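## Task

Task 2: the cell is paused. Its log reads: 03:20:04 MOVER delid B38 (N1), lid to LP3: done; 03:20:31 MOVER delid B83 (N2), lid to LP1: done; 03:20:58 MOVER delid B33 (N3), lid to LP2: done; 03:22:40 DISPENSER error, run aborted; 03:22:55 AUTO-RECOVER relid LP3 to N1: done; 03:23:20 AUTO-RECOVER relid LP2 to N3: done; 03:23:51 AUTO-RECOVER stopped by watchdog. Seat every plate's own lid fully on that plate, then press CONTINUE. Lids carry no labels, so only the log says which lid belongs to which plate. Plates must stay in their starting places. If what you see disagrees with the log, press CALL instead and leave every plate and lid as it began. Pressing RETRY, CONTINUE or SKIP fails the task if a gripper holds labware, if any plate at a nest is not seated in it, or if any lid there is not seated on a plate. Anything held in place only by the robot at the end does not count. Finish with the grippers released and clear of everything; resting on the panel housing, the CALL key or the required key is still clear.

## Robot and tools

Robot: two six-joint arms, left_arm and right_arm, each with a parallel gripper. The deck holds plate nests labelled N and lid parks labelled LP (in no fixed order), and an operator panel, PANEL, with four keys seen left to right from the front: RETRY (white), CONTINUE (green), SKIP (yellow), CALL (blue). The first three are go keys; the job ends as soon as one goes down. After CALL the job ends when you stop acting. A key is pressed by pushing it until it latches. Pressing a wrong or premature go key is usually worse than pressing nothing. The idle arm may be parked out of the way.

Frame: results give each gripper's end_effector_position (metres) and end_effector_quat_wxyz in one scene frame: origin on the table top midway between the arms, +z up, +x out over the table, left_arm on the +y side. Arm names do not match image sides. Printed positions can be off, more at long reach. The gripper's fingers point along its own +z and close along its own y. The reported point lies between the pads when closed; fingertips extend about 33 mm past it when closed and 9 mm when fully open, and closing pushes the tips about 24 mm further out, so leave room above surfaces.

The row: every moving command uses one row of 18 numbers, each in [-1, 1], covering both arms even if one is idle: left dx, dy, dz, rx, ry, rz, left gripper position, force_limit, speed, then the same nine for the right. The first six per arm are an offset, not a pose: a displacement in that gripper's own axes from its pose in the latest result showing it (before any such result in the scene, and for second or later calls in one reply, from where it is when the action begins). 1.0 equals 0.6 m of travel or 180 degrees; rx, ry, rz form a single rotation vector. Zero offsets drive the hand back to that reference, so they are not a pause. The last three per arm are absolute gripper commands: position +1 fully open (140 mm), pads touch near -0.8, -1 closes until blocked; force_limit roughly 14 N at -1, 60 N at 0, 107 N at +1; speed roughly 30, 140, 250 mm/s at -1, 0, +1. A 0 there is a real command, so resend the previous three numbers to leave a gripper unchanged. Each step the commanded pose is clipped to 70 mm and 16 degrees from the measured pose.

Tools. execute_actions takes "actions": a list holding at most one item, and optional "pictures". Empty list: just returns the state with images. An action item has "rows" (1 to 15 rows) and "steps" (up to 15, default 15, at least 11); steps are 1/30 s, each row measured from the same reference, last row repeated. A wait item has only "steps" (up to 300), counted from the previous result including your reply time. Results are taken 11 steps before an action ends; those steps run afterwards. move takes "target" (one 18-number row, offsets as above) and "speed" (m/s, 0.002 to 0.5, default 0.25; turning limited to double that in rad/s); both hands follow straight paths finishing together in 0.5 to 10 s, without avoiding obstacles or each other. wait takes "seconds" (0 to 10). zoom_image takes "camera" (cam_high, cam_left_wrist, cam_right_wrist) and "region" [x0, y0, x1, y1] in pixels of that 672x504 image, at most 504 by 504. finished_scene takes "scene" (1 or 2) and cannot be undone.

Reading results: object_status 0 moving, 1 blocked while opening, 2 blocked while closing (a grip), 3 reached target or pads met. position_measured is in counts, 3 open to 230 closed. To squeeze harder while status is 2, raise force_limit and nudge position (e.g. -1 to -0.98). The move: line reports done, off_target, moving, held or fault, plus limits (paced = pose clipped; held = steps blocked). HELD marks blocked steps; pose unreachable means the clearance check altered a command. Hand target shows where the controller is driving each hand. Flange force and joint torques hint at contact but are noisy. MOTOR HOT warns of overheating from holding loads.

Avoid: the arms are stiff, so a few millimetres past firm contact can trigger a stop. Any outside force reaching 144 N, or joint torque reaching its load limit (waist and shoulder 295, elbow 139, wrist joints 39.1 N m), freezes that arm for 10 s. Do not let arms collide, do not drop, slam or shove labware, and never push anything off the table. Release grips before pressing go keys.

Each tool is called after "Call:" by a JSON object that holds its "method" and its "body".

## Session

Call:
{"method": "execute_actions", "body": {"actions": []}}

Scene clock: 0.00 s of 9600.00 s.
left_arm: end_effector_position=(+0.5375, +0.3032, +0.1725) position_measured=3 object_status=3 end_effector_quat_wxyz=(-0.201, +0.458, +0.666, +0.553) end_effector_velocity=(-0.000, +0.000, +0.000) end_effector_angular_velocity=(+0.000, -0.000, -0.000) | right_arm: end_effector_position=(+0.3681, -0.3406, +0.3322) position_measured=3 object_status=3 end_effector_quat_wxyz=(+0.038, -0.004, +0.998, -0.040) end_effector_velocity=(+0.000, +0.000, +0.000) end_effector_angular_velocity=(+0.000, -0.000, -0.000)
Joint positions: left_arm=[-0.822  0.675  1.6    0.907  1.804 -1.508] | right_arm=[ 0.319 -0.318  2.03  -0.108  1.402 -1.052]
Joint velocities: left_arm=[-0. -0.  0.  0. -0. -0.] | right_arm=[ 0.     0.    -0.001  0.     0.     0.   ]
Joint torques (N m, as the joint torque sensors report them, + toward a larger angle): no reading
Flange force (N, the push that the arm receives, along the gripper's own x y z axes): no reading
Hand target (left_arm): +0.537, +0.303, +0.172; -0.201, +0.458, +0.666, +0.553
Hand target (right_arm): +0.368, -0.341, +0.332; +0.038, -0.004, +0.998, -0.040

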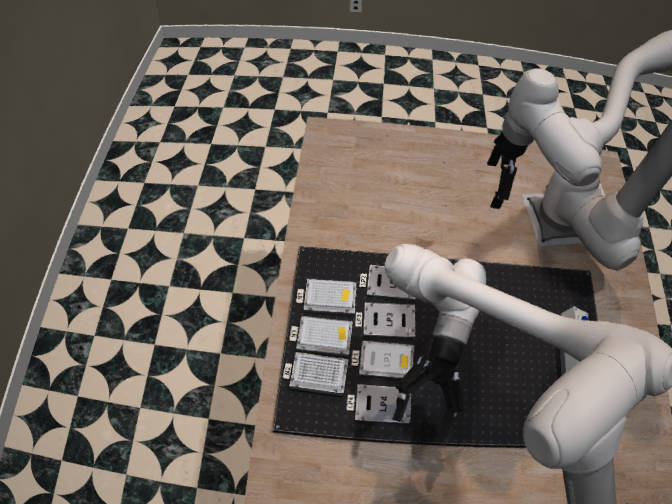

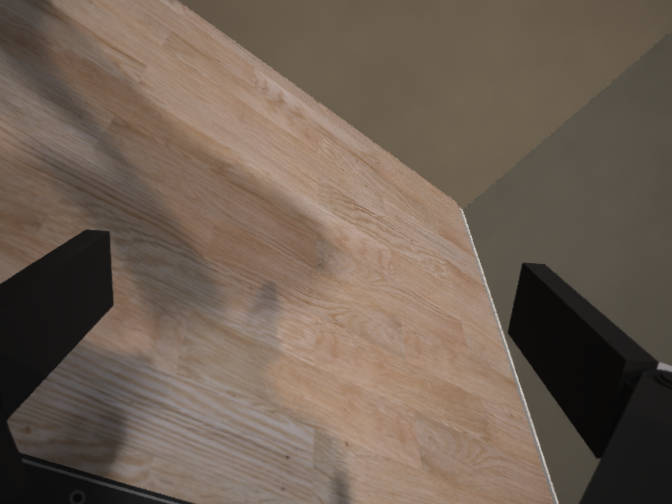

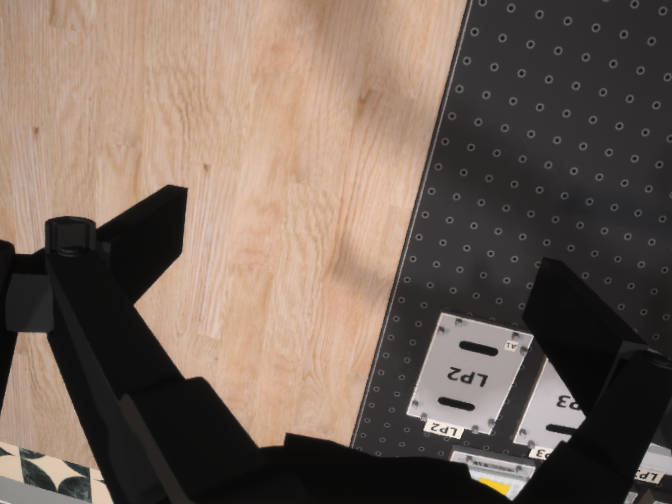

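Call:
{"method": "zoom_image", "body": {"camera": "cam_high", "region": [270, 260, 430, 430]}}

Call:
{"method": "zoom_image", "body": {"camera": "cam_right_wrist", "region": [420, 420, 580, 504]}}

Region (270, 260, 430, 430) of cam_high's 672x504 image, scaled by 2.965, with more detail than that image has; it fills the left 474 columns of this view, and the rest is white.

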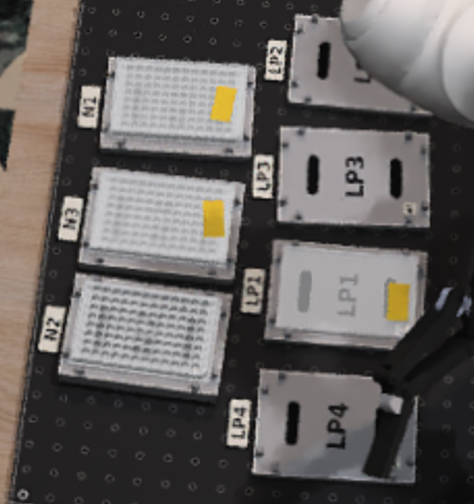

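Region (420, 420, 580, 504) of cam_right_wrist's 672x504 image, scaled by 3.150, with more detail than that image has; it fills the top 265 rows of this view, and the rest is white.

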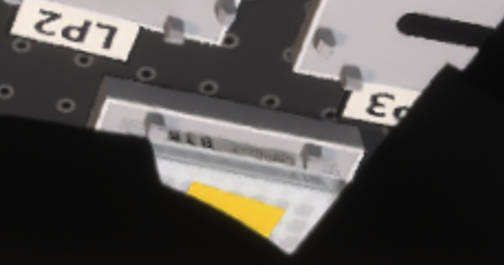

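Call:
{"method": "move", "body": {"target": [-0.120,0.035,-0.497,0.340,-0.230,-0.400,1,0,0, 0,0,0,0,0,0,1,0,0], "speed": 0.35}}

Scene clock: 5.40 s of 9600.00 s.
left_arm: end_effector_position=(+0.5190, -0.0004, +0.2195) position_measured=3 object_status=3 end_effector_quat_wxyz=(+0.174, +0.001, +0.985, -0.000) end_effector_velocity=(+0.000, -0.000, +0.000) end_effector_angular_velocity=(+0.000, -0.001, -0.001) | right_arm: end_effector_position=(+0.3681, -0.3406, +0.3322) position_measured=3 object_status=3 end_effector_quat_wxyz=(+0.038, -0.004, +0.998, -0.040) end_effector_velocity=(-0.000, -0.000, +0.000) end_effector_angular_velocity=(+0.000, -0.001, -0.000)
Joint positions: left_arm=[-0.872  0.417  1.496  0.325  1.041 -2.647] | right_arm=[ 0.319 -0.318  2.03  -0.108  1.402 -1.052]
Joint velocities: left_arm=[-0.    -0.    -0.     0.001 -0.     0.   ] | right_arm=[-0.    -0.001  0.    -0.    -0.001  0.   ]
Joint torques (N m, as the joint torque sensors report them, + toward a larger angle): left_arm=[  5.23 -84.53 -38.88   4.93  -0.71   0.29] | right_arm=[ -0.34 -13.36 -40.37   3.79  -0.02   0.1 ]
Flange force (N, the push that the arm receives, along the gripper's own x y z axes): left_arm=[1.0 -9.7 -1.2] | right_arm=[-6.9 5.5 -0.3]
Hand target (left_arm): +0.519, -0.000, +0.220; +0.174, +0.001, +0.985, -0.000
Hand target (right_arm): +0.368, -0.341, +0.332; +0.038, -0.004, +0.998, -0.040
Off the commanded pose (left_arm): 0.001 m, 0 deg.
Off the commanded pose (right_arm): 0.000 m, 0 deg.
Kept back: nothing.
move: done

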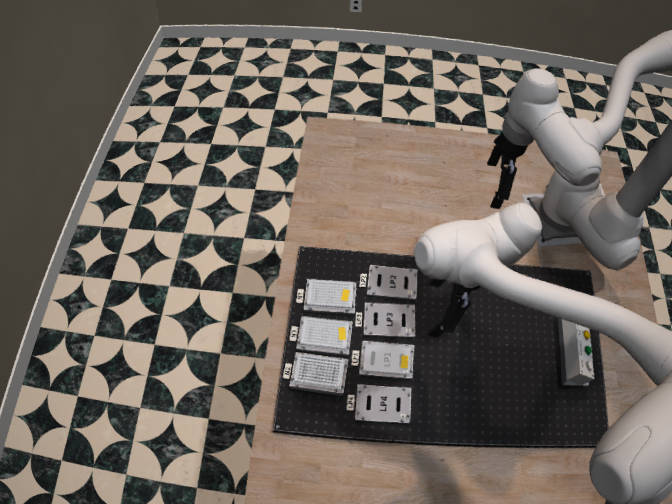

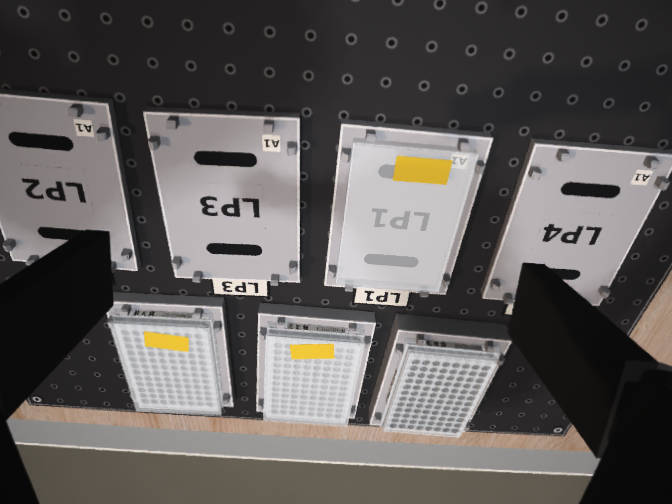

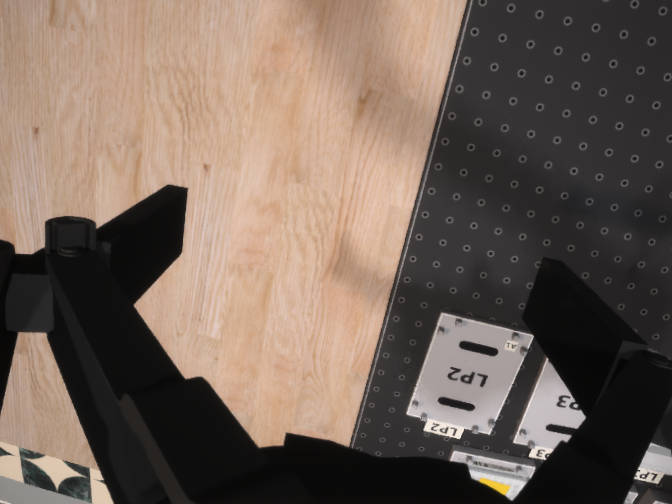

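Call:
{"method": "zoom_image", "body": {"camera": "cam_left_wrist", "region": [100, 290, 240, 350]}}

Call:
{"method": "zoom_image", "body": {"camera": "cam_left_wrist", "region": [250, 300, 390, 360]}}

Call:
{"method": "zoom_image", "body": {"camera": "cam_left_wrist", "region": [385, 315, 525, 375]}}

Region (100, 290, 240, 350) of cam_left_wrist's 672x504 image, scaled by 3.600, with more detail than that image has; it fills the top 216 rows of this view, and the rest is white.

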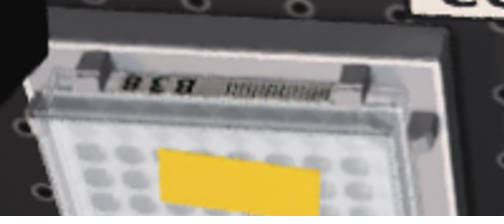

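Region (250, 300, 390, 360) of cam_left_wrist's 672x504 image, scaled by 3.600, with more detail than that image has; it fills the top 216 rows of this view, and the rest is white.

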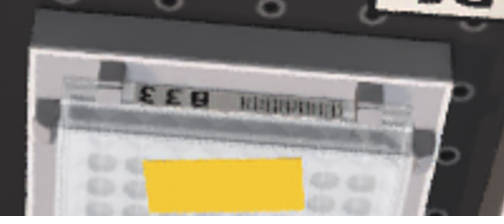

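Region (385, 315, 525, 375) of cam_left_wrist's 672x504 image, scaled by 3.600, with more detail than that image has; it fills the top 216 rows of this view, and the rest is white.

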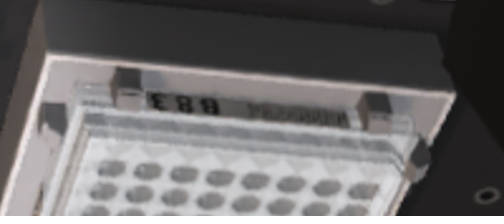

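Call:
{"method": "move", "body": {"target": [-0.1105,0.084,0.164,0,0.1113,0,0.45,-0.5,0, 0,0,0,0,0,0,1,0,0], "speed": 0.3}}

Scene clock: 8.30 s of 9600.00 s.
left_arm: end_effector_position=(+0.6152, +0.0494, +0.1503) position_measured=72 object_status=3 end_effector_quat_wxyz=(-0.000, +0.001, +1.000, +0.000) end_effector_velocity=(-0.000, +0.000, -0.000) end_effector_angular_velocity=(+0.000, +0.001, -0.000) | right_arm: end_effector_position=(+0.3681, -0.3406, +0.3322) position_measured=3 object_status=3 end_effector_quat_wxyz=(+0.038, -0.004, +0.998, -0.040) end_effector_velocity=(+0.000, +0.000, +0.001) end_effector_angular_velocity=(+0.002, -0.002, +0.000)
Joint positions: left_arm=[-0.646  0.621  1.267 -0.     1.255 -2.282] | right_arm=[ 0.319 -0.318  2.03  -0.108  1.402 -1.052]
Joint velocities: left_arm=[-0.     0.     0.001 -0.     0.     0.   ] | right_arm=[ 0.    -0.001 -0.     0.    -0.001  0.   ]
Joint torques (N m, as the joint torque sensors report them, + toward a larger angle): left_arm=[  5.09 -96.84 -39.08   4.35  -0.12   0.27] | right_arm=[ -0.5  -12.1  -40.64   3.97  -0.01   0.11]
Flange force (N, the push that the arm receives, along the gripper's own x y z axes): left_arm=[6.4 -2.4 -1.8] | right_arm=[-4.7 4.6 -0.1]
Hand target (left_arm): +0.615, +0.050, +0.150; -0.000, +0.001, +1.000, +0.000
Hand target (right_arm): +0.368, -0.341, +0.332; +0.038, -0.004, +0.998, -0.040
Off the commanded pose (left_arm): 0.001 m, 0 deg.
Off the commanded pose (right_arm): 0.000 m, 0 deg.
Kept back: nothing.
move: done

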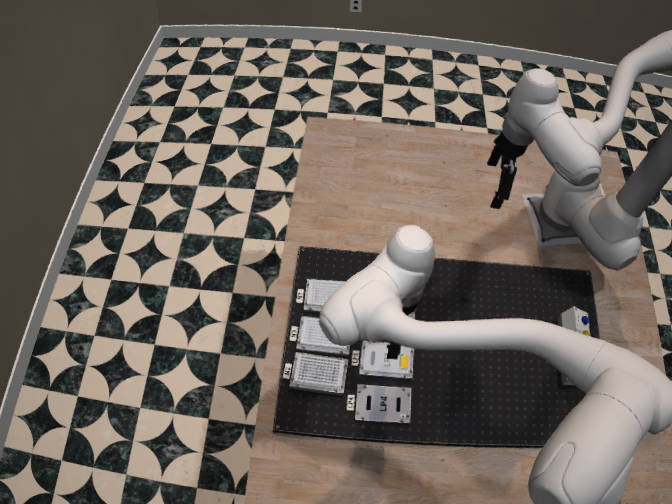

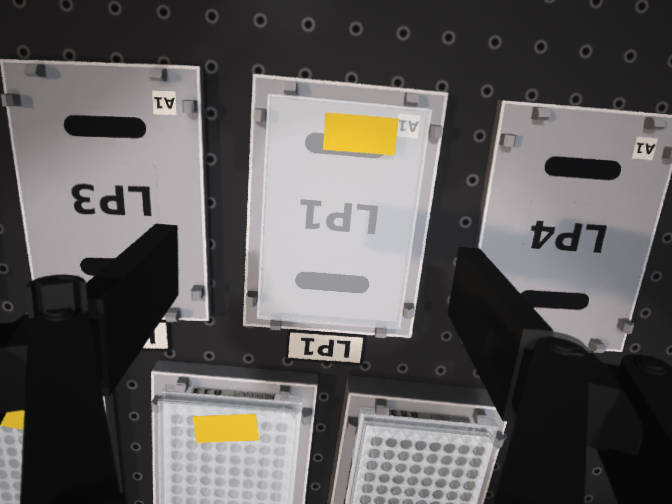

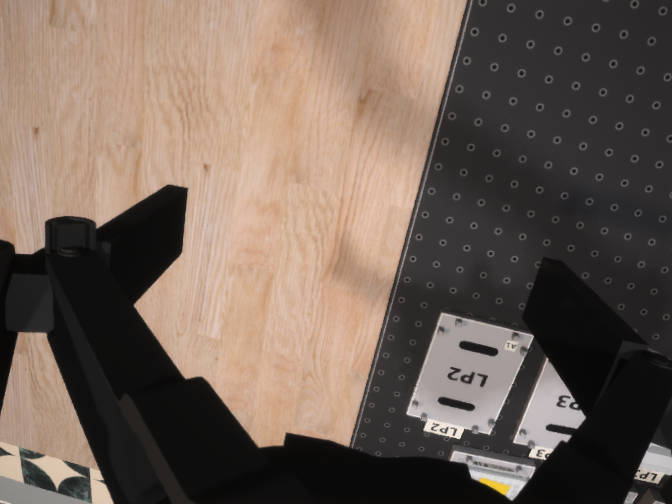

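Call:
{"method": "move", "body": {"target": [-0.012,0.015,0.1,0,0,0,0.45,-0.5,0, 0,0,0,0,0,0,1,0,0], "speed": 0.2}}

Call:
{"method": "zoom_image", "body": {"camera": "cam_left_wrist", "region": [140, 40, 500, 420]}}

Scene clock: 9.83 s of 9600.00 s.
left_arm: end_effector_position=(+0.6224, +0.0585, +0.0903) position_measured=72 object_status=3 end_effector_quat_wxyz=(-0.000, +0.001, +1.000, +0.000) end_effector_velocity=(+0.001, -0.000, +0.001) end_effector_angular_velocity=(-0.002, -0.002, +0.001) | right_arm: end_effector_position=(+0.3681, -0.3406, +0.3322) position_measured=3 object_status=3 end_effector_quat_wxyz=(+0.038, -0.004, +0.998, -0.040) end_effector_velocity=(+0.000, +0.000, +0.000) end_effector_angular_velocity=(+0.001, -0.001, -0.000)
Joint positions: left_arm=[-0.633  0.656  1.32  -0.     1.165 -2.269] | right_arm=[ 0.319 -0.318  2.03  -0.108  1.402 -1.052]
Joint velocities: left_arm=[ 0.001 -0.    -0.002 -0.    -0.     0.   ] | right_arm=[ 0.    -0.    -0.    -0.    -0.001  0.   ]
Joint torques (N m, as the joint torque sensors report them, + toward a larger angle): left_arm=[   2.99 -100.02  -36.9     4.37   -0.34    0.16] | right_arm=[  0.19 -12.56 -40.59   3.9    0.04   0.11]
Flange force (N, the push that the arm receives, along the gripper's own x y z axes): left_arm=[0.6 -3.8 -2.5] | right_arm=[-6.4 3.4 0.3]
Hand target (left_arm): +0.622, +0.059, +0.090; -0.000, +0.001, +1.000, +0.000
Hand target (right_arm): +0.368, -0.341, +0.332; +0.038, -0.004, +0.998, -0.040
Off the commanded pose (left_arm): 0.000 m, 0 deg.
Off the commanded pose (right_arm): 0.000 m, 0 deg.
Kept back: nothing.
move: done

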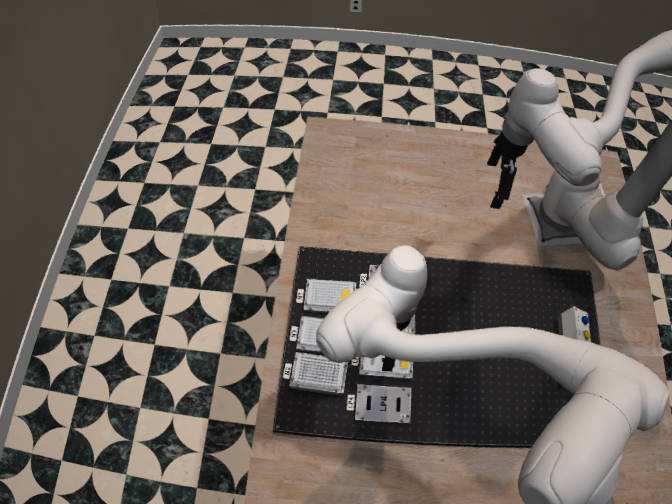

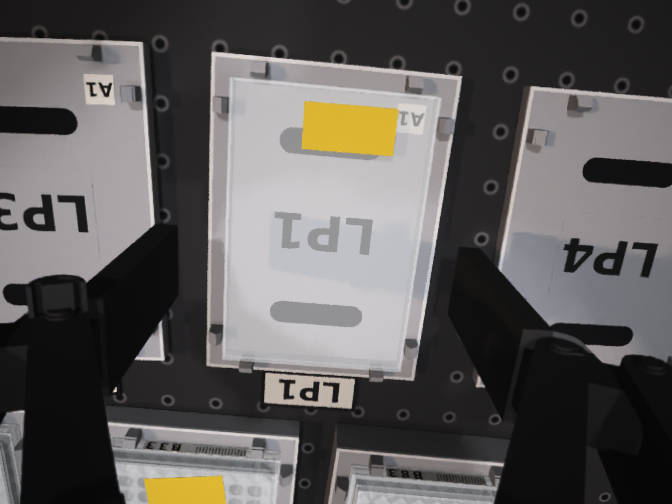

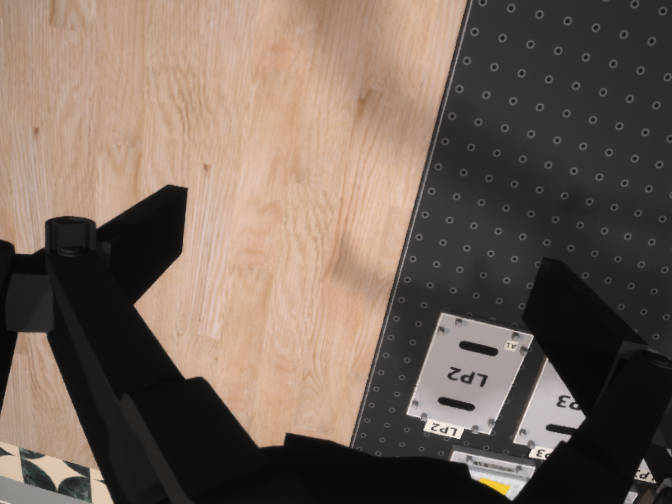

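Region (140, 40, 500, 420) of cam_left_wrist's 672x504 image, scaled by 1.326, with more detail than that image has; it fills the left 477 columns of this view, and the rest is white.

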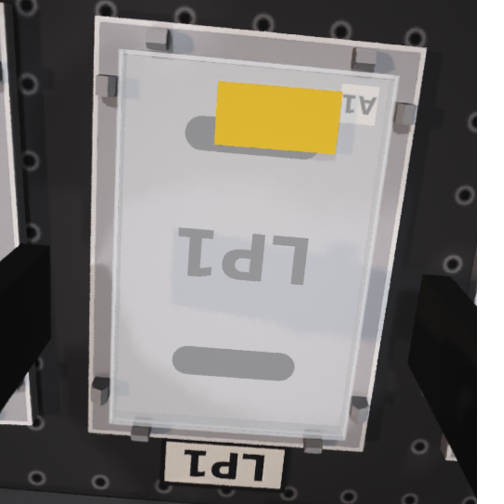

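Call:
{"method": "move", "body": {"target": [0.001,0.0045,0.043,0,0,0,0.36,-0.5,0, 0,0,0,0,0,0,1,0,0], "speed": 0.08}}

Call:
{"method": "zoom_image", "body": {"camera": "cam_left_wrist", "region": [160, 180, 480, 340]}}

Call:
{"method": "zoom_image", "body": {"camera": "cam_high", "region": [340, 340, 430, 400]}}

Scene clock: 11.77 s of 9600.00 s.
left_arm: end_effector_position=(+0.6219, +0.0613, +0.0645) position_measured=84 object_status=3 end_effector_quat_wxyz=(-0.000, +0.001, +1.000, +0.000) end_effector_velocity=(-0.001, +0.000, -0.000) end_effector_angular_velocity=(+0.000, +0.001, +0.000) | right_arm: end_effector_position=(+0.3681, -0.3406, +0.3322) position_measured=3 object_status=3 end_effector_quat_wxyz=(+0.038, -0.004, +0.998, -0.040) end_effector_velocity=(-0.001, -0.000, -0.000) end_effector_angular_velocity=(-0.002, +0.003, -0.001)
Joint positions: left_arm=[-0.631  0.671  1.346  0.     1.125 -2.267] | right_arm=[ 0.319 -0.318  2.03  -0.108  1.402 -1.052]
Joint velocities: left_arm=[-0.    -0.     0.001 -0.     0.     0.   ] | right_arm=[-0.     0.001  0.     0.     0.003  0.001]
Joint torques (N m, as the joint torque sensors report them, + toward a larger angle): left_arm=[   2.62 -104.31  -36.63    4.29   -0.05   -0.07] | right_arm=[ -0.07 -12.21 -40.59   3.73   0.03   0.1 ]
Flange force (N, the push that the arm receives, along the gripper's own x y z axes): left_arm=[-3.0 -5.9 0.6] | right_arm=[-6.0 3.8 0.3]
Hand target (left_arm): +0.622, +0.061, +0.065; -0.000, +0.001, +1.000, +0.000
Hand target (right_arm): +0.368, -0.341, +0.332; +0.038, -0.004, +0.998, -0.040
Off the commanded pose (left_arm): 0.000 m, 0 deg.
Off the commanded pose (right_arm): 0.000 m, 0 deg.
Kept back: nothing.
move: done

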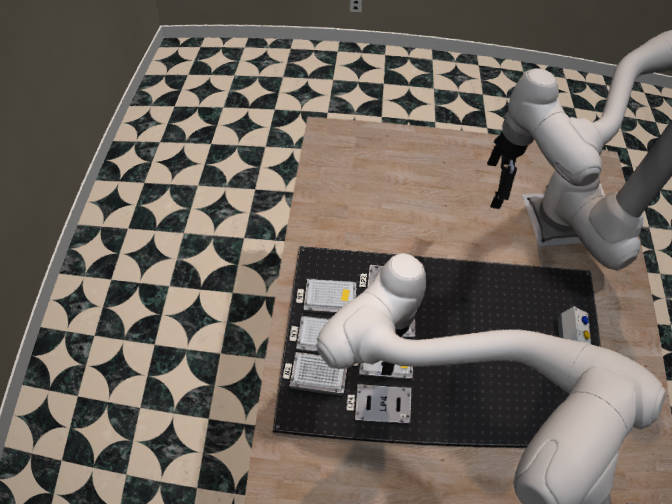

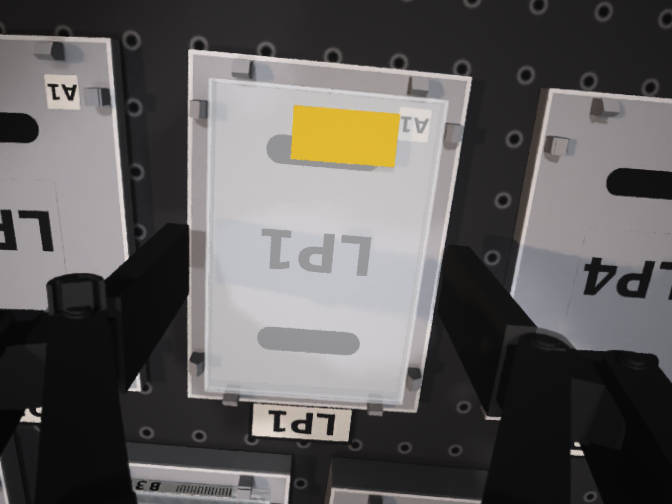

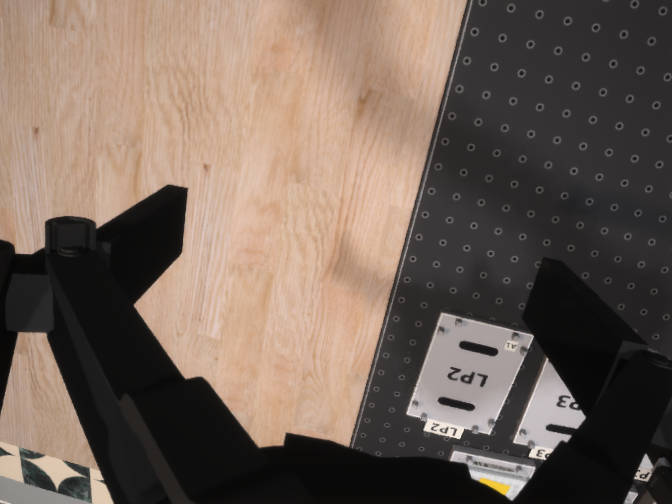

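Region (160, 180, 480, 340) of cam_left_wrist's 672x504 image, scaled by 1.575, with more detail than that image has.

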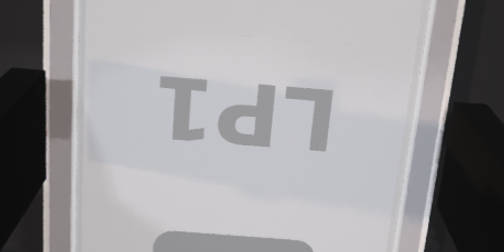

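Region (340, 340, 430, 400) of cam_high's 672x504 image, scaled by 5.600, with more detail than that image has.

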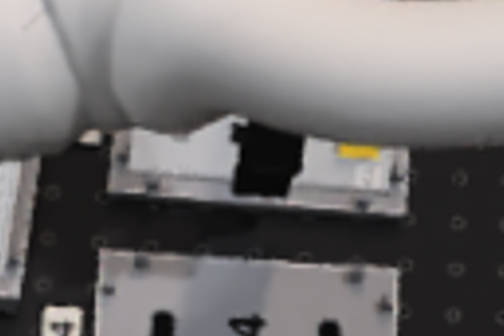

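Call:
{"method": "move", "body": {"target": [0,0,0.018,0,0,0,0.36,-0.5,0, 0,0,0,0,0,0,1,0,0], "speed": 0.03}}

Call:
{"method": "move", "body": {"target": [0,0,0,0,0,0,-1,-0.5,-1, 0,0,0,0,0,0,1,0,0], "speed": 0.03}}

Call:
{"method": "zoom_image", "body": {"camera": "cam_left_wrist", "region": [160, 190, 260, 310]}}

Call:
{"method": "zoom_image", "body": {"camera": "cam_high", "region": [350, 350, 420, 395]}}

Scene clock: 13.27 s of 9600.00 s.
left_arm: end_effector_position=(+0.6219, +0.0613, +0.0537) position_measured=84 object_status=3 end_effector_quat_wxyz=(-0.000, +0.001, +1.000, +0.000) end_effector_velocity=(+0.000, +0.000, -0.000) end_effector_angular_velocity=(-0.000, -0.000, +0.000) | right_arm: end_effector_position=(+0.3681, -0.3406, +0.3322) position_measured=3 object_status=3 end_effector_quat_wxyz=(+0.038, -0.004, +0.998, -0.040) end_effector_velocity=(-0.001, -0.000, -0.000) end_effector_angular_velocity=(-0.001, +0.002, -0.000)
Joint positions: left_arm=[-0.631  0.679  1.353  0.     1.11  -2.267] | right_arm=[ 0.319 -0.318  2.03  -0.108  1.402 -1.052]
Joint velocities: left_arm=[ 0.  0. -0.  0. -0.  0.] | right_arm=[ 0.    -0.     0.001 -0.     0.002  0.   ]
Joint torques (N m, as the joint torque sensors report them, + toward a larger angle): left_arm=[   3.08 -102.42  -35.85    3.78    0.16   -0.07] | right_arm=[  0.43 -13.   -40.06   3.86  -0.02  -0.05]
Flange force (N, the push that the arm receives, along the gripper's own x y z axes): left_arm=[-1.0 -5.1 -0.5] | right_arm=[-7.7 3.9 -0.5]
Hand target (left_arm): +0.622, +0.061, +0.054; -0.000, +0.001, +1.000, +0.000
Hand target (right_arm): +0.368, -0.341, +0.332; +0.038, -0.004, +0.998, -0.040
Off the commanded pose (left_arm): 0.000 m, 0 deg.
Off the commanded pose (right_arm): 0.000 m, 0 deg.
Kept back: nothing.
move: done

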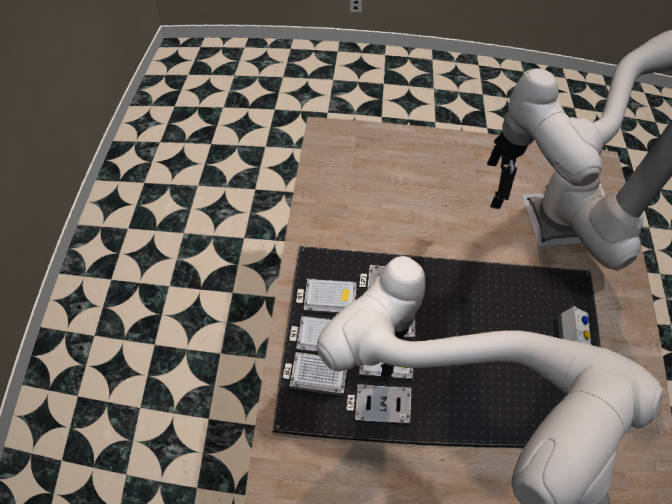

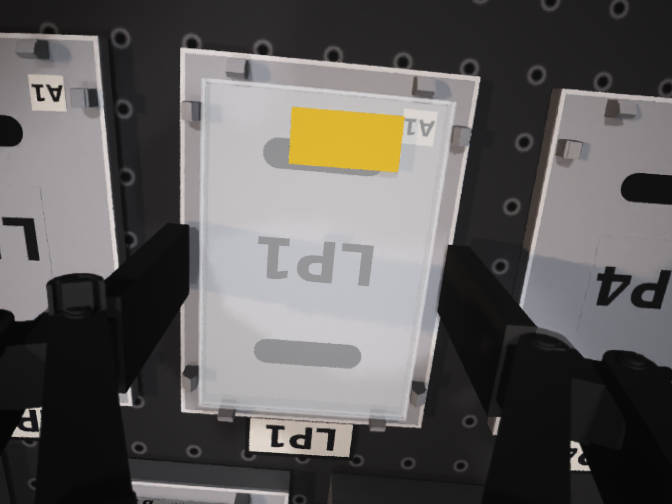

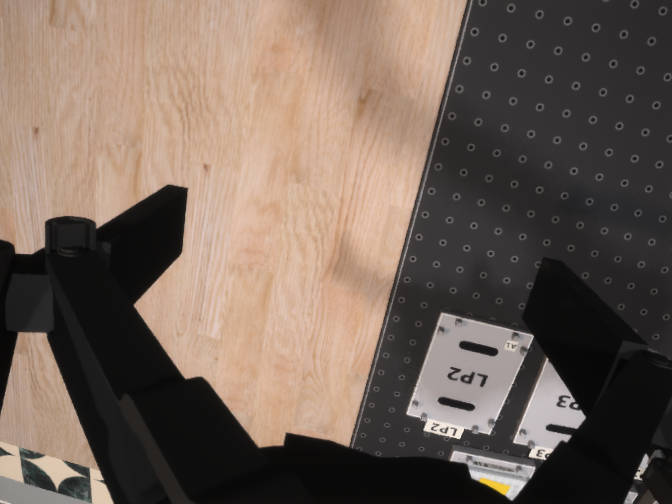

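Scene clock: 13.87 s of 9600.00 s.
left_arm: end_effector_position=(+0.6219, +0.0613, +0.0537) position_measured=103 object_status=0 end_effector_quat_wxyz=(-0.000, +0.001, +1.000, +0.000) end_effector_velocity=(-0.000, +0.000, -0.000) end_effector_angular_velocity=(+0.000, +0.001, +0.001) | right_arm: end_effector_position=(+0.3681, -0.3406, +0.3322) position_measured=3 object_status=3 end_effector_quat_wxyz=(+0.038, -0.004, +0.998, -0.040) end_effector_velocity=(-0.000, -0.000, -0.000) end_effector_angular_velocity=(-0.000, +0.001, -0.000)
Joint positions: left_arm=[-0.631  0.679  1.353  0.     1.11  -2.267] | right_arm=[ 0.319 -0.318  2.03  -0.108  1.402 -1.052]
Joint velocities: left_arm=[ 0. -0.  0. -0.  0. -0.] | right_arm=[-0.    -0.     0.001  0.     0.    -0.   ]
Joint torques (N m, as the joint torque sensors report them, + toward a larger angle): left_arm=[  5.56 -88.61 -29.22   4.15  -1.49  -0.02] | right_arm=[ -0.39 -12.33 -40.63   3.87  -0.01   0.06]
Flange force (N, the push that the arm receives, along the gripper's own x y z axes): left_arm=[1.8 -6.5 -17.7] | right_arm=[-5.2 4.6 0.2]
Hand target (left_arm): +0.622, +0.061, +0.054; -0.000, +0.001, +1.000, +0.000
Hand target (right_arm): +0.368, -0.341, +0.332; +0.038, -0.004, +0.998, -0.040
Off the commanded pose (left_arm): 0.000 m, 0 deg.
Off the commanded pose (right_arm): 0.000 m, 0 deg.
Kept back: nothing.
move: done

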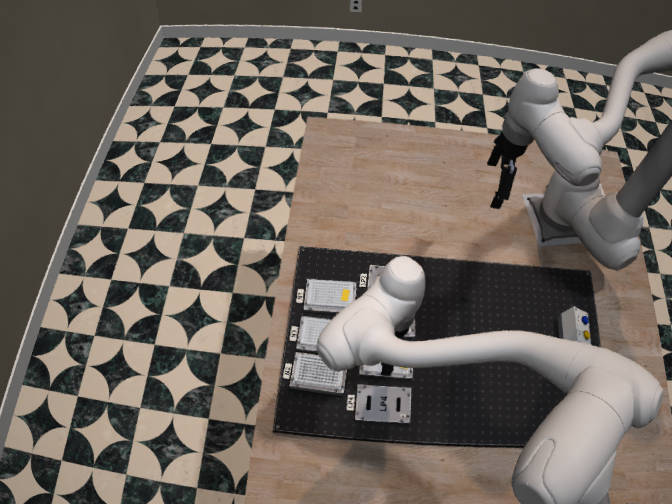

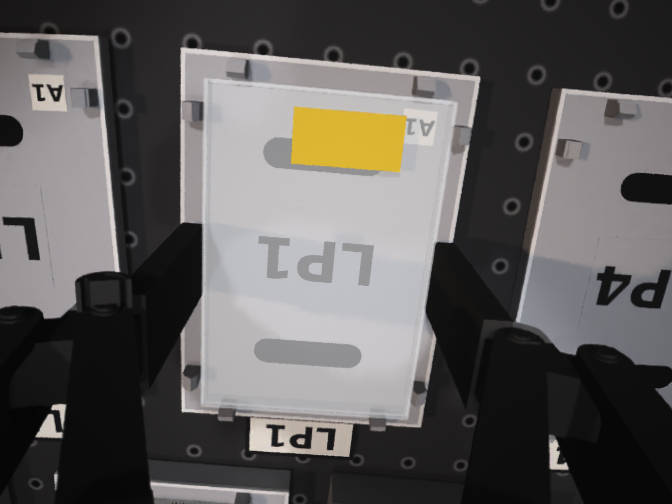

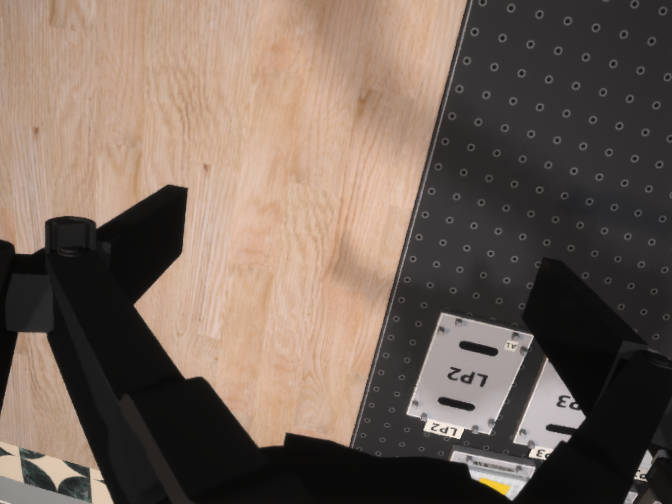

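Region (160, 190, 260, 310) of cam_left_wrist's 672x504 image, scaled by 4.200, with more detail than that image has.

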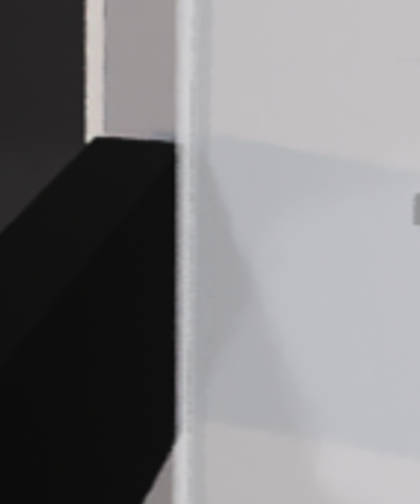

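Region (350, 350, 420, 395) of cam_high's 672x504 image, scaled by 7.200, with more detail than that image has; it fills the top 324 rows of this view, and the rest is white.

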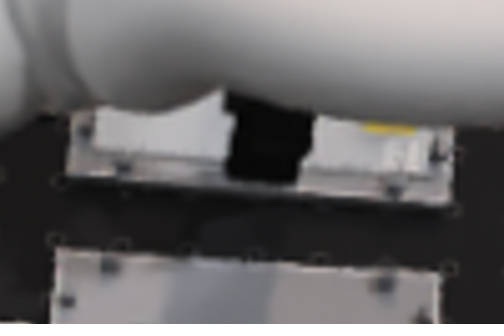

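Call:
{"method": "move", "body": {"target": [0,0,-0.1,0,0,0,-1,-0.5,-1, 0,0,0,0,0,0,1,0,0], "speed": 0.08}}

Scene clock: 16.10 s of 9600.00 s.
left_arm: end_effector_position=(+0.6219, +0.0612, +0.1137) position_measured=103 object_status=2 end_effector_quat_wxyz=(-0.000, +0.001, +1.000, +0.000) end_effector_velocity=(-0.000, -0.001, +0.000) end_effector_angular_velocity=(+0.000, -0.000, -0.001) | right_arm: end_effector_position=(+0.3681, -0.3406, +0.3322) position_measured=3 object_status=3 end_effector_quat_wxyz=(+0.038, -0.004, +0.998, -0.040) end_effector_velocity=(+0.000, +0.000, +0.000) end_effector_angular_velocity=(+0.001, -0.001, -0.000)
Joint positions: left_arm=[-0.631  0.638  1.306  0.     1.197 -2.267] | right_arm=[ 0.319 -0.318  2.03  -0.108  1.402 -1.052]
Joint velocities: left_arm=[-0.001  0.    -0.     0.     0.    -0.   ] | right_arm=[ 0.     0.    -0.001  0.    -0.001  0.   ]
Joint torques (N m, as the joint torque sensors report them, + toward a larger angle): left_arm=[   3.66 -100.75  -36.65    4.24   -0.26    0.23] | right_arm=[ -0.73 -13.06 -40.33   3.89  -0.01  -0.06]
Flange force (N, the push that the arm receives, along the gripper's own x y z axes): left_arm=[-2.3 -8.0 -1.2] | right_arm=[-6.0 6.7 -0.7]
Hand target (left_arm): +0.622, +0.061, +0.114; -0.000, +0.001, +1.000, +0.000
Hand target (right_arm): +0.368, -0.341, +0.332; +0.038, -0.004, +0.998, -0.040
Off the commanded pose (left_arm): 0.000 m, 0 deg.
Off the commanded pose (right_arm): 0.000 m, 0 deg.
Kept back: nothing.
move: done

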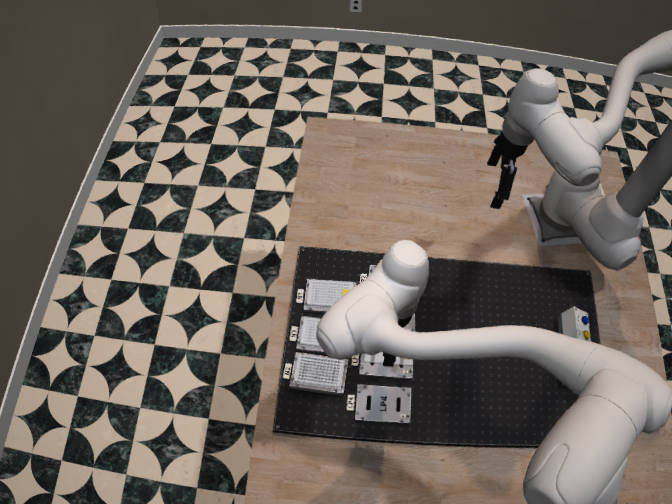

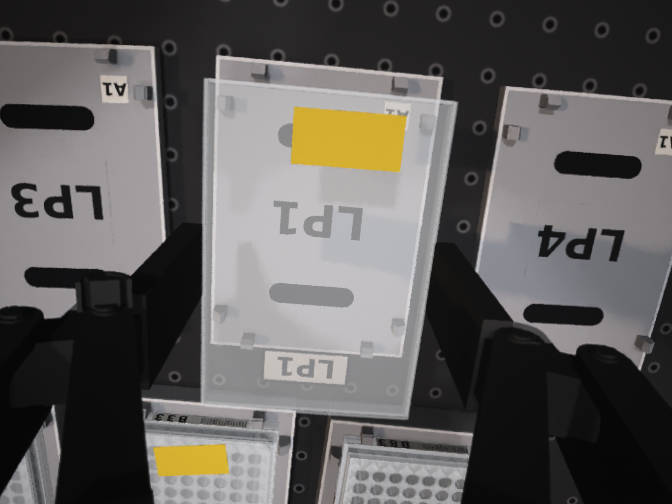

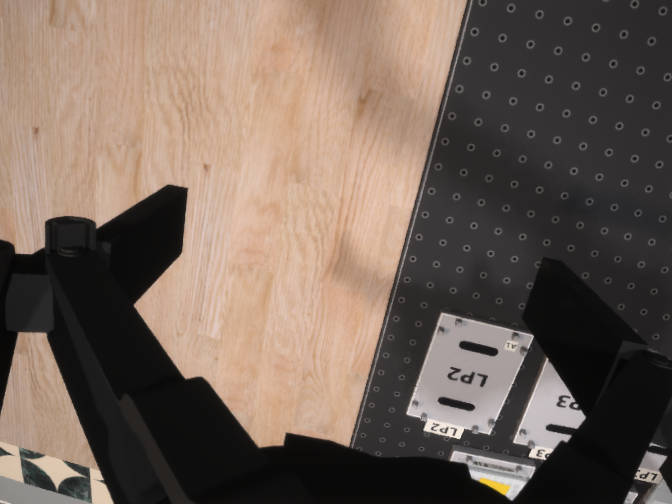

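Call:
{"method": "move", "body": {"target": [-0.3,0.107,0,0,0,0,-1,-0.5,-1, 0,0,0,0,0,0,1,0,0], "speed": 0.2}}

Call:
{"method": "zoom_image", "body": {"camera": "cam_left_wrist", "region": [160, 30, 500, 450]}}

Scene clock: 18.27 s of 9600.00 s.
left_arm: end_effector_position=(+0.8023, +0.1246, +0.1140) position_measured=103 object_status=2 end_effector_quat_wxyz=(-0.000, +0.001, +1.000, +0.000) end_effector_velocity=(+0.001, -0.000, +0.000) end_effector_angular_velocity=(-0.001, -0.001, +0.000) | right_arm: end_effector_position=(+0.3681, -0.3406, +0.3322) position_measured=3 object_status=3 end_effector_quat_wxyz=(+0.038, -0.004, +0.998, -0.040) end_effector_velocity=(+0.000, +0.000, -0.001) end_effector_angular_velocity=(-0.000, -0.000, +0.001)
Joint positions: left_arm=[-0.467  0.837  0.951  0.     1.353 -2.102] | right_arm=[ 0.319 -0.318  2.03  -0.108  1.402 -1.052]
Joint velocities: left_arm=[ 0.     0.001 -0.001 -0.     0.     0.   ] | right_arm=[ 0.     0.001  0.    -0.    -0.002 -0.   ]
Joint torques (N m, as the joint torque sensors report them, + toward a larger angle): left_arm=[   4.57 -117.46  -40.5     4.36   -0.29    0.48] | right_arm=[ -0.2  -13.35 -40.14   3.91   0.    -0.01]
Flange force (N, the push that the arm receives, along the gripper's own x y z axes): left_arm=[1.6 -4.7 -0.9] | right_arm=[-7.7 5.8 -0.2]
Hand target (left_arm): +0.802, +0.124, +0.114; -0.000, +0.001, +1.000, -0.000
Hand target (right_arm): +0.368, -0.341, +0.332; +0.038, -0.004, +0.998, -0.040
Off the commanded pose (left_arm): 0.001 m, 0 deg.
Off the commanded pose (right_arm): 0.000 m, 0 deg.
Kept back: nothing.
move: done

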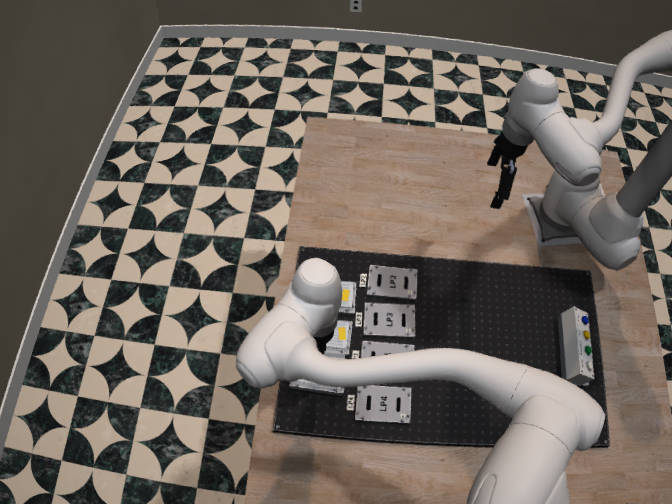

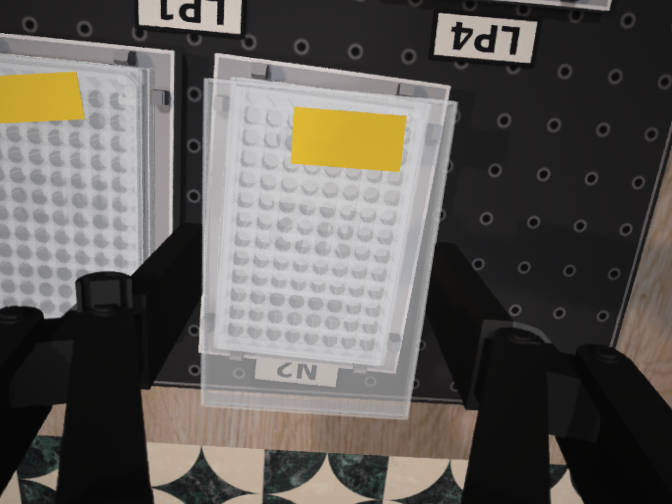

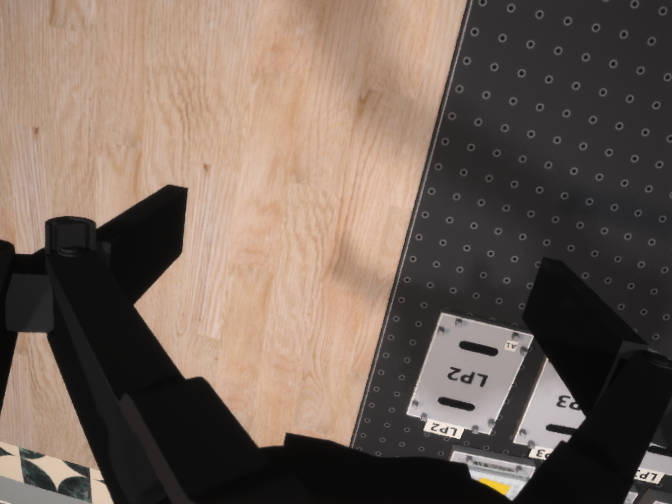

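Region (160, 30, 500, 450) of cam_left_wrist's 672x504 image, scaled by 1.200, with more detail than that image has; it fills the left 408 columns of this view, and the rest is white.

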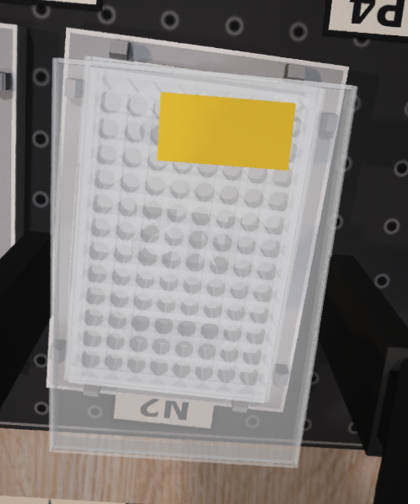

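Call:
{"method": "move", "body": {"target": [-0.004,-0.004,0.045,0,0,0.0144,-1,-0.5,-1, 0,0,0,0,0,0,1,0,0], "speed": 0.06}}

Call:
{"method": "zoom_image", "body": {"camera": "cam_left_wrist", "region": [180, 40, 480, 160]}}

Call:
{"method": "zoom_image", "body": {"camera": "cam_left_wrist", "region": [170, 330, 450, 440]}}

Scene clock: 19.73 s of 9600.00 s.
left_arm: end_effector_position=(+0.8046, +0.1222, +0.0869) position_measured=103 object_status=2 end_effector_quat_wxyz=(-0.000, +0.024, +1.000, +0.000) end_effector_velocity=(-0.000, +0.001, -0.001) end_effector_angular_velocity=(+0.002, +0.000, -0.001) | right_arm: end_effector_position=(+0.3681, -0.3406, +0.3322) position_measured=3 object_status=3 end_effector_quat_wxyz=(+0.038, -0.004, +0.998, -0.040) end_effector_velocity=(-0.000, -0.000, +0.000) end_effector_angular_velocity=(+0.000, +0.000, -0.000)
Joint positions: left_arm=[-0.468  0.856  0.967 -0.     1.319 -2.058] | right_arm=[ 0.319 -0.318  2.03  -0.108  1.402 -1.052]
Joint velocities: left_arm=[-0.    -0.     0.001  0.002 -0.    -0.   ] | right_arm=[-0.    -0.    -0.     0.     0.001  0.   ]
Joint torques (N m, as the joint torque sensors report them, + toward a larger angle): left_arm=[   4.59 -121.29  -41.28    4.91   -0.21    0.24] | right_arm=[ -0.84 -12.8  -40.15   3.86   0.03   0.03]
Flange force (N, the push that the arm receives, along the gripper's own x y z axes): left_arm=[1.2 -4.4 0.1] | right_arm=[-5.8 6.5 -0.8]
Hand target (left_arm): +0.805, +0.122, +0.087; -0.000, +0.024, +1.000, +0.000
Hand target (right_arm): +0.368, -0.341, +0.332; +0.038, -0.004, +0.998, -0.040
Off the commanded pose (left_arm): 0.000 m, 0 deg.
Off the commanded pose (right_arm): 0.000 m, 0 deg.
Kept back: nothing.
move: done

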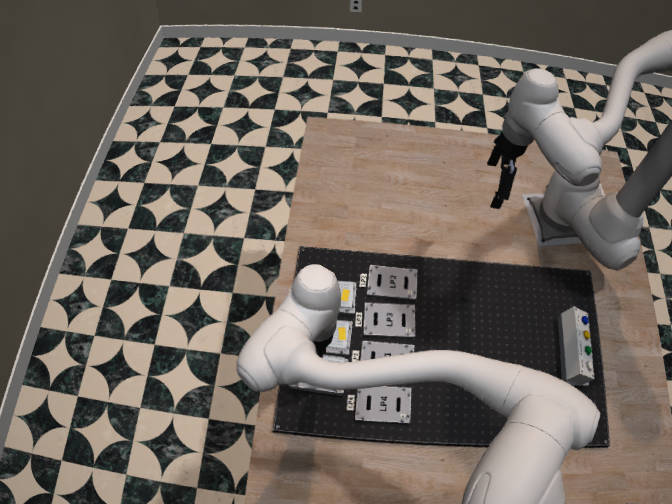

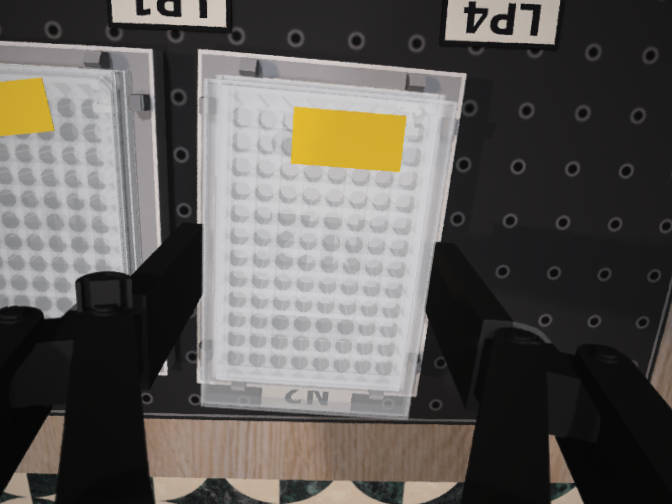

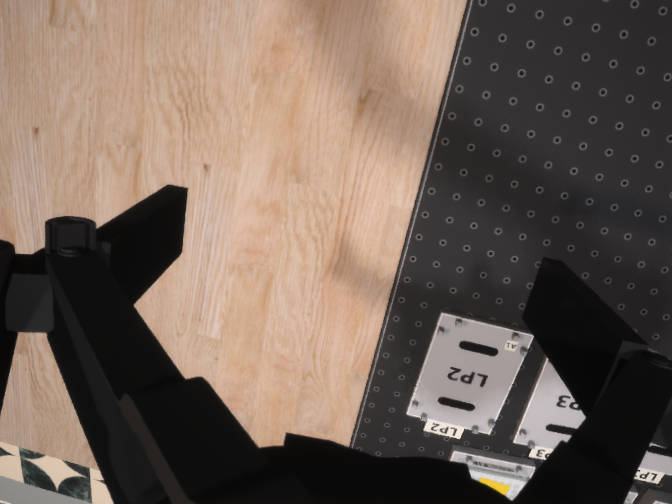

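Region (180, 40, 480, 160) of cam_left_wrist's 672x504 image, scaled by 1.680, with more detail than that image has; it fills the top 202 rows of this view, and the rest is white.

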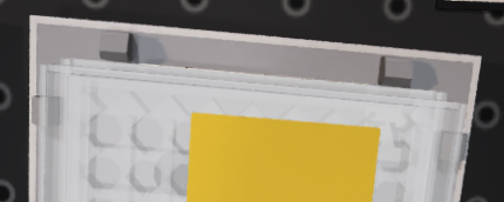

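Region (170, 330, 450, 440) of cam_left_wrist's 672x504 image, scaled by 1.800, with more detail than that image has; it fills the top 198 rows of this view, and the rest is white.

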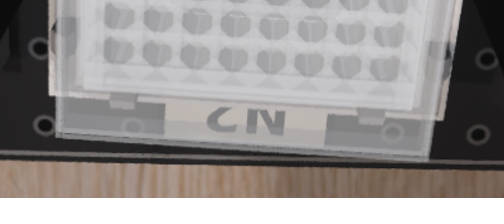

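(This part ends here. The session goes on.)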